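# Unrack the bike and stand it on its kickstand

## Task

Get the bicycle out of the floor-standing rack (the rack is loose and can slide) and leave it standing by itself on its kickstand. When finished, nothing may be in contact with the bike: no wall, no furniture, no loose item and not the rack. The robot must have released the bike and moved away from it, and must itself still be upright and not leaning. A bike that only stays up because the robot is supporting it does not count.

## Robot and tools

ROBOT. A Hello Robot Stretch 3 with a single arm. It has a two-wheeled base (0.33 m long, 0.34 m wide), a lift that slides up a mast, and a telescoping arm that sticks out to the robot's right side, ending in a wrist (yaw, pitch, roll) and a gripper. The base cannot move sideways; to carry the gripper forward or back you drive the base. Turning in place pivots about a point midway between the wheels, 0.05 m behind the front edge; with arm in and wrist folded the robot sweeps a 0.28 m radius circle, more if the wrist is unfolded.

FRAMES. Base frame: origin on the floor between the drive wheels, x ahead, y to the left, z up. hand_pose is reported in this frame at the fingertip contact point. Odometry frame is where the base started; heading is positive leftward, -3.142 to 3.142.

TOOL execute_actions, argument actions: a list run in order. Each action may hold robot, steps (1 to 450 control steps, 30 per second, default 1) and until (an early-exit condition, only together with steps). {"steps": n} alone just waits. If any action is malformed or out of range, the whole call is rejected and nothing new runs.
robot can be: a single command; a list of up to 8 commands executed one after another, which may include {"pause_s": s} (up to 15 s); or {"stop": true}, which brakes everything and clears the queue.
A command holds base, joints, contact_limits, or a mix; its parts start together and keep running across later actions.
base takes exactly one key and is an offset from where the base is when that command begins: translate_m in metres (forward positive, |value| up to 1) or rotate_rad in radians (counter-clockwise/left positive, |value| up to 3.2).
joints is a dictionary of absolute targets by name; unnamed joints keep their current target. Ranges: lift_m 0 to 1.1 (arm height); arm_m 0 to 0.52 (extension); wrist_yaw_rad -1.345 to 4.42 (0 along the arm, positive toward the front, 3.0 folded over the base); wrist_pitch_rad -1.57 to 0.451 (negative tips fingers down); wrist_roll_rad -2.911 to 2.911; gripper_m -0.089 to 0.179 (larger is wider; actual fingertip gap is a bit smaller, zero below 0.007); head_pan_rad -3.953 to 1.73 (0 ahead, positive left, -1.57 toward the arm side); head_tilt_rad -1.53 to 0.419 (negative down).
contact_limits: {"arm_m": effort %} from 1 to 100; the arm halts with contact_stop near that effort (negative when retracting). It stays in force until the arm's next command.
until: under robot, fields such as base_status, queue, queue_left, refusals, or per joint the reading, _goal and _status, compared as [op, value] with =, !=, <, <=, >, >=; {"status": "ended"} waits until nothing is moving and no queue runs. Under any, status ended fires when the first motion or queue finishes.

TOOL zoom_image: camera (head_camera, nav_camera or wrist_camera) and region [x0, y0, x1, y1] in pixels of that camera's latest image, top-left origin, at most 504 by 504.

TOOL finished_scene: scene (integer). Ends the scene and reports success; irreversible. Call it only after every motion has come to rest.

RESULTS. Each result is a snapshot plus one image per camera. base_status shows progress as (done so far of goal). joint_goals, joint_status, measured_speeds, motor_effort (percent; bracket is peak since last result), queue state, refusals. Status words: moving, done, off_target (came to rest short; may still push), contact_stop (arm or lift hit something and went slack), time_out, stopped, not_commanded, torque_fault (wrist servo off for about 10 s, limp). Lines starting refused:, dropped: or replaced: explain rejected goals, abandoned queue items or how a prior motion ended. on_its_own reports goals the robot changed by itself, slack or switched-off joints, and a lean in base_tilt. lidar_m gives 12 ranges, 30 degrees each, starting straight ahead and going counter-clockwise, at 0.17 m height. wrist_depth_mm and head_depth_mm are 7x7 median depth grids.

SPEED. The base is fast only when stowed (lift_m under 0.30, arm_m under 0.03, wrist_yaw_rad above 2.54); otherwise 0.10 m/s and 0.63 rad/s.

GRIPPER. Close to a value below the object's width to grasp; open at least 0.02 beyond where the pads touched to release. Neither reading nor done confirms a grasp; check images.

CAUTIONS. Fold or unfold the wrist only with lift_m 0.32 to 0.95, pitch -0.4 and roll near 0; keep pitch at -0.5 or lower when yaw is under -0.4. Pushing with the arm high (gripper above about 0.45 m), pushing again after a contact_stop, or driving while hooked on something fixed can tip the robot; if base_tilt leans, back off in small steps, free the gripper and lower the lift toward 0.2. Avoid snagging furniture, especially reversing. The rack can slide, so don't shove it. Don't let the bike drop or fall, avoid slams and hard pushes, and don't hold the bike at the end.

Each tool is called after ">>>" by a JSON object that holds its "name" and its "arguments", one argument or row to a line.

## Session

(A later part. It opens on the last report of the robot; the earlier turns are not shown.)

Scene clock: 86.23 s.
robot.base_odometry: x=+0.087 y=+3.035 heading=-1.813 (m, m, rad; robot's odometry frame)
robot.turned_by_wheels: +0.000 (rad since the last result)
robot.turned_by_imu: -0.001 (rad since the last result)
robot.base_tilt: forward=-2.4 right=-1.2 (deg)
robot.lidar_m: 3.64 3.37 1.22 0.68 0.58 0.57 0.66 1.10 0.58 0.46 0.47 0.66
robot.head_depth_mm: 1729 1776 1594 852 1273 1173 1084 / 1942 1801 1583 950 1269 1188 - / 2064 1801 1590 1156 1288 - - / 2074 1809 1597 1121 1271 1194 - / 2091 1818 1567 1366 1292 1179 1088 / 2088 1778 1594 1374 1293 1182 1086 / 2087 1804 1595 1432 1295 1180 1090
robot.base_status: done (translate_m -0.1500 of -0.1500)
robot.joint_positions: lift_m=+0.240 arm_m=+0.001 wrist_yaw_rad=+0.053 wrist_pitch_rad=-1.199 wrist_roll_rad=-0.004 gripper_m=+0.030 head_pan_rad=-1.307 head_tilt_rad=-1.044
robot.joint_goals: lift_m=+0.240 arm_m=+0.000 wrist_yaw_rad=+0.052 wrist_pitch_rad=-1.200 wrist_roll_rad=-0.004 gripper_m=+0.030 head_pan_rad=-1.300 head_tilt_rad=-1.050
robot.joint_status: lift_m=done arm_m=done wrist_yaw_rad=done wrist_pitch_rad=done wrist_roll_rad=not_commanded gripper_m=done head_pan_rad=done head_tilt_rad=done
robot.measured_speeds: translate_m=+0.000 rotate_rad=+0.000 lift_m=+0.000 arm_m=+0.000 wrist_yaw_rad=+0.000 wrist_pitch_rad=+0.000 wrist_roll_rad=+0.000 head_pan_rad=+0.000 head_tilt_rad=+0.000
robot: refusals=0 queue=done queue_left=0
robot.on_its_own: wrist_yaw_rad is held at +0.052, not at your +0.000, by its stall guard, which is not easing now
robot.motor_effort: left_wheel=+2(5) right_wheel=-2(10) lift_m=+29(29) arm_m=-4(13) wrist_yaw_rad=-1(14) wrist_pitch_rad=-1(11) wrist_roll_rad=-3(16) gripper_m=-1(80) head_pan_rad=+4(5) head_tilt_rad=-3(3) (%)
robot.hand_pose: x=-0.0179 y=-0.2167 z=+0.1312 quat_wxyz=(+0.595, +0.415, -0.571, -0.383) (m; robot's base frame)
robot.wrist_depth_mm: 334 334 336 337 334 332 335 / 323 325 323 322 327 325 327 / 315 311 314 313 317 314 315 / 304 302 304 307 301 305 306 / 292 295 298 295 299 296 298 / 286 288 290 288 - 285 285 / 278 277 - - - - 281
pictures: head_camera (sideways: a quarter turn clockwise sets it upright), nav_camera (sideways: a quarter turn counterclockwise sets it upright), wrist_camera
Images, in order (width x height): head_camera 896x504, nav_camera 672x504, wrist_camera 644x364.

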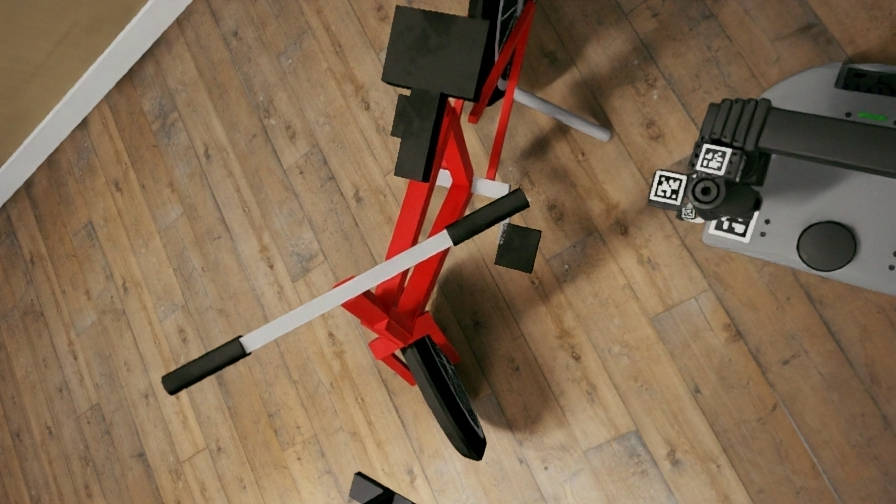

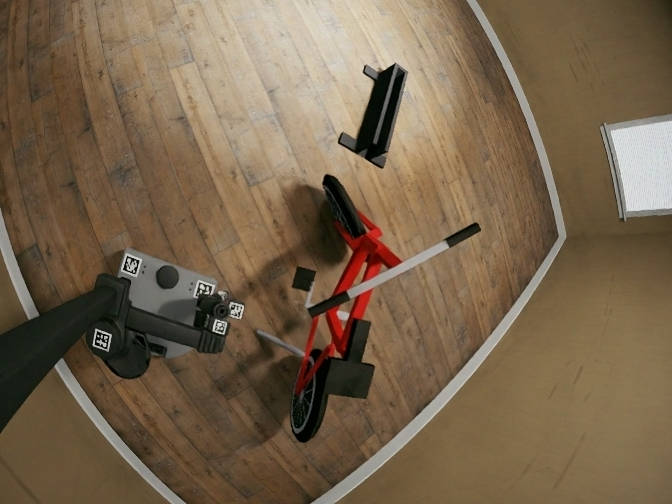

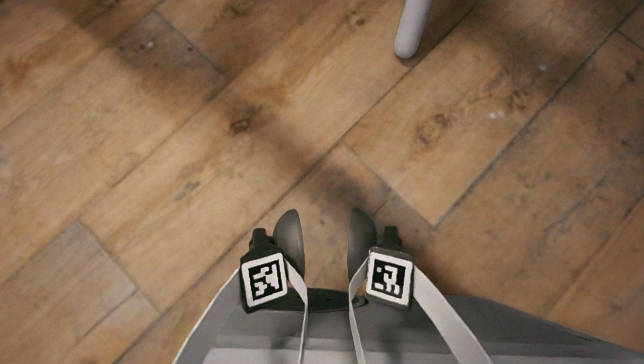

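Move clear.

>>> {"name": "execute_actions", "arguments": {
  "actions": [
    {"robot":[{"base":{"rotate_rad":0.6}},{"base":{"translate_m":0.7}}],"steps":450,"until":{"robot":{"status":"ended"}}}
  ]
}}

>>> {"name": "finished_scene", "arguments": {
  "scene": 1
}}

Scene clock: 96.57 s.
robot.base_odometry: x=+0.332 y=+2.379 heading=-1.213 (m, m, rad; robot's odometry frame)
robot.turned_by_wheels: +0.600 (rad since the last result)
robot.turned_by_imu: +0.602 (rad since the last result)
robot.base_tilt: forward=-2.3 right=-1.3 (deg)
robot.lidar_m: 2.71 1.36 0.82 0.73 0.73 0.87 1.26 0.93 0.81 3.03 3.04 3.09
robot.head_depth_mm: 2077 1805 1464 1429 1288 1177 1080 / 2064 1802 1548 1425 1287 1195 - / 2077 1797 1596 1427 1288 - - / 2075 1811 1596 1422 1288 1194 - / 2085 1807 1596 1431 1295 1181 1087 / 2072 1802 1595 1426 1300 1181 1084 / 2082 1808 1595 1433 1293 1180 1088
robot.base_status: done (translate_m +0.7000 of +0.7000)
robot.joint_positions: lift_m=+0.240 arm_m=+0.001 wrist_yaw_rad=+0.053 wrist_pitch_rad=-1.200 wrist_roll_rad=-0.004 gripper_m=+0.030 head_pan_rad=-1.307 head_tilt_rad=-1.044
robot.joint_goals: lift_m=+0.240 arm_m=+0.000 wrist_yaw_rad=+0.052 wrist_pitch_rad=-1.200 wrist_roll_rad=-0.004 gripper_m=+0.030 head_pan_rad=-1.300 head_tilt_rad=-1.050
robot.joint_status: lift_m=done arm_m=done wrist_yaw_rad=done wrist_pitch_rad=done wrist_roll_rad=not_commanded gripper_m=done head_pan_rad=done head_tilt_rad=done
robot.measured_speeds: translate_m=+0.000 rotate_rad=+0.000 lift_m=+0.000 arm_m=+0.000 wrist_yaw_rad=+0.000 wrist_pitch_rad=+0.000 wrist_roll_rad=+0.000 head_pan_rad=+0.000 head_tilt_rad=+0.000
robot: refusals=0 queue=done queue_left=0
robot.on_its_own: wrist_yaw_rad is held at +0.052, not at your +0.000, by its stall guard, which is not easing now
robot.motor_effort: left_wheel=-3(8) right_wheel=+3(8) lift_m=+29(29) arm_m=-4(4) wrist_yaw_rad=+1(0) wrist_pitch_rad=-1(1) wrist_roll_rad=-3(3) gripper_m=+0(1) head_pan_rad=+3(6) head_tilt_rad=-3(3) (%)
robot.hand_pose: x=-0.0179 y=-0.2165 z=+0.1312 quat_wxyz=(+0.595, +0.415, -0.571, -0.383) (m; robot's base frame)
robot.wrist_depth_mm: 332 331 334 335 336 331 331 / 320 322 324 325 325 322 323 / 312 314 311 313 313 314 316 / 305 301 300 304 303 305 303 / 298 296 294 295 298 296 295 / 288 284 288 287 - 288 285 / 276 275 - - - - 280
pictures: head_camera (sideways: a quarter turn clockwise sets it upright), nav_camera (sideways: a quarter turn counterclockwise sets it upright), wrist_camera
Images, in order (width x height): head_camera 896x504, nav_camera 672x504, wrist_camera 644x364.

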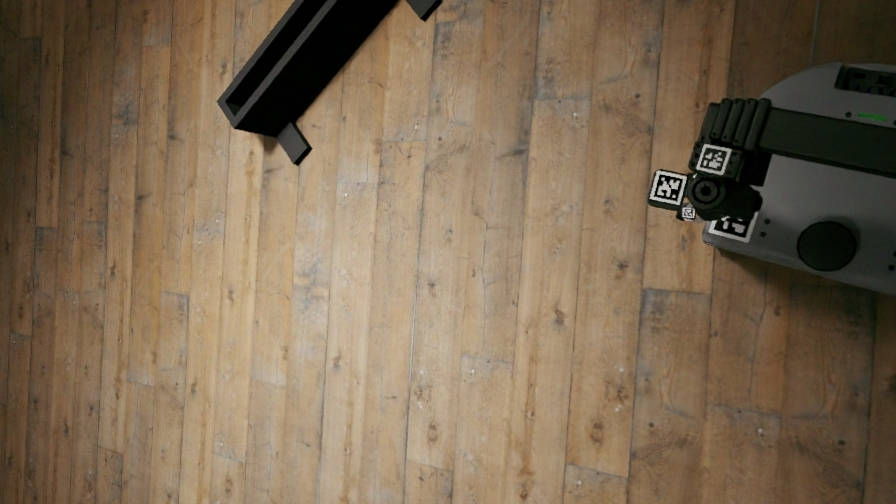

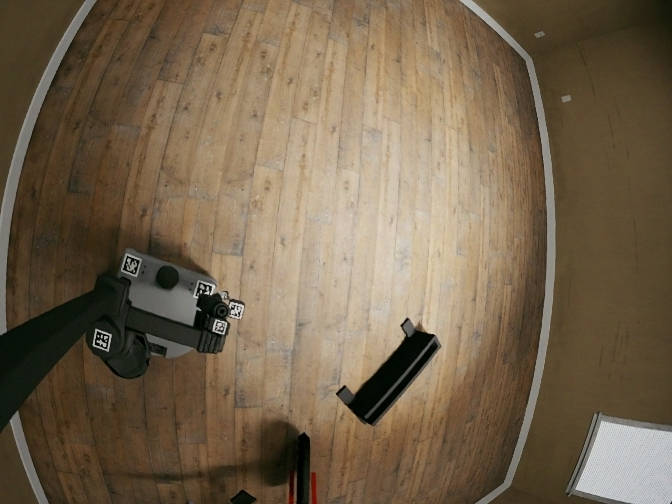

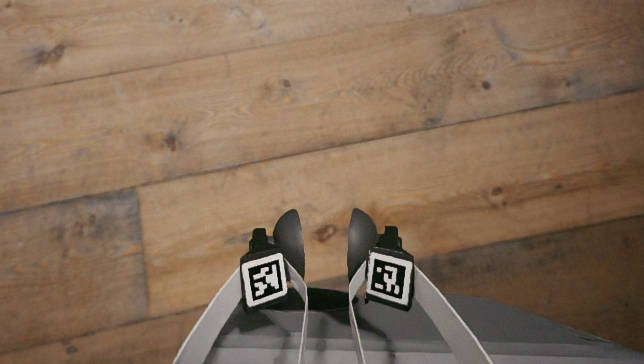

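The scene is finished: the task was done.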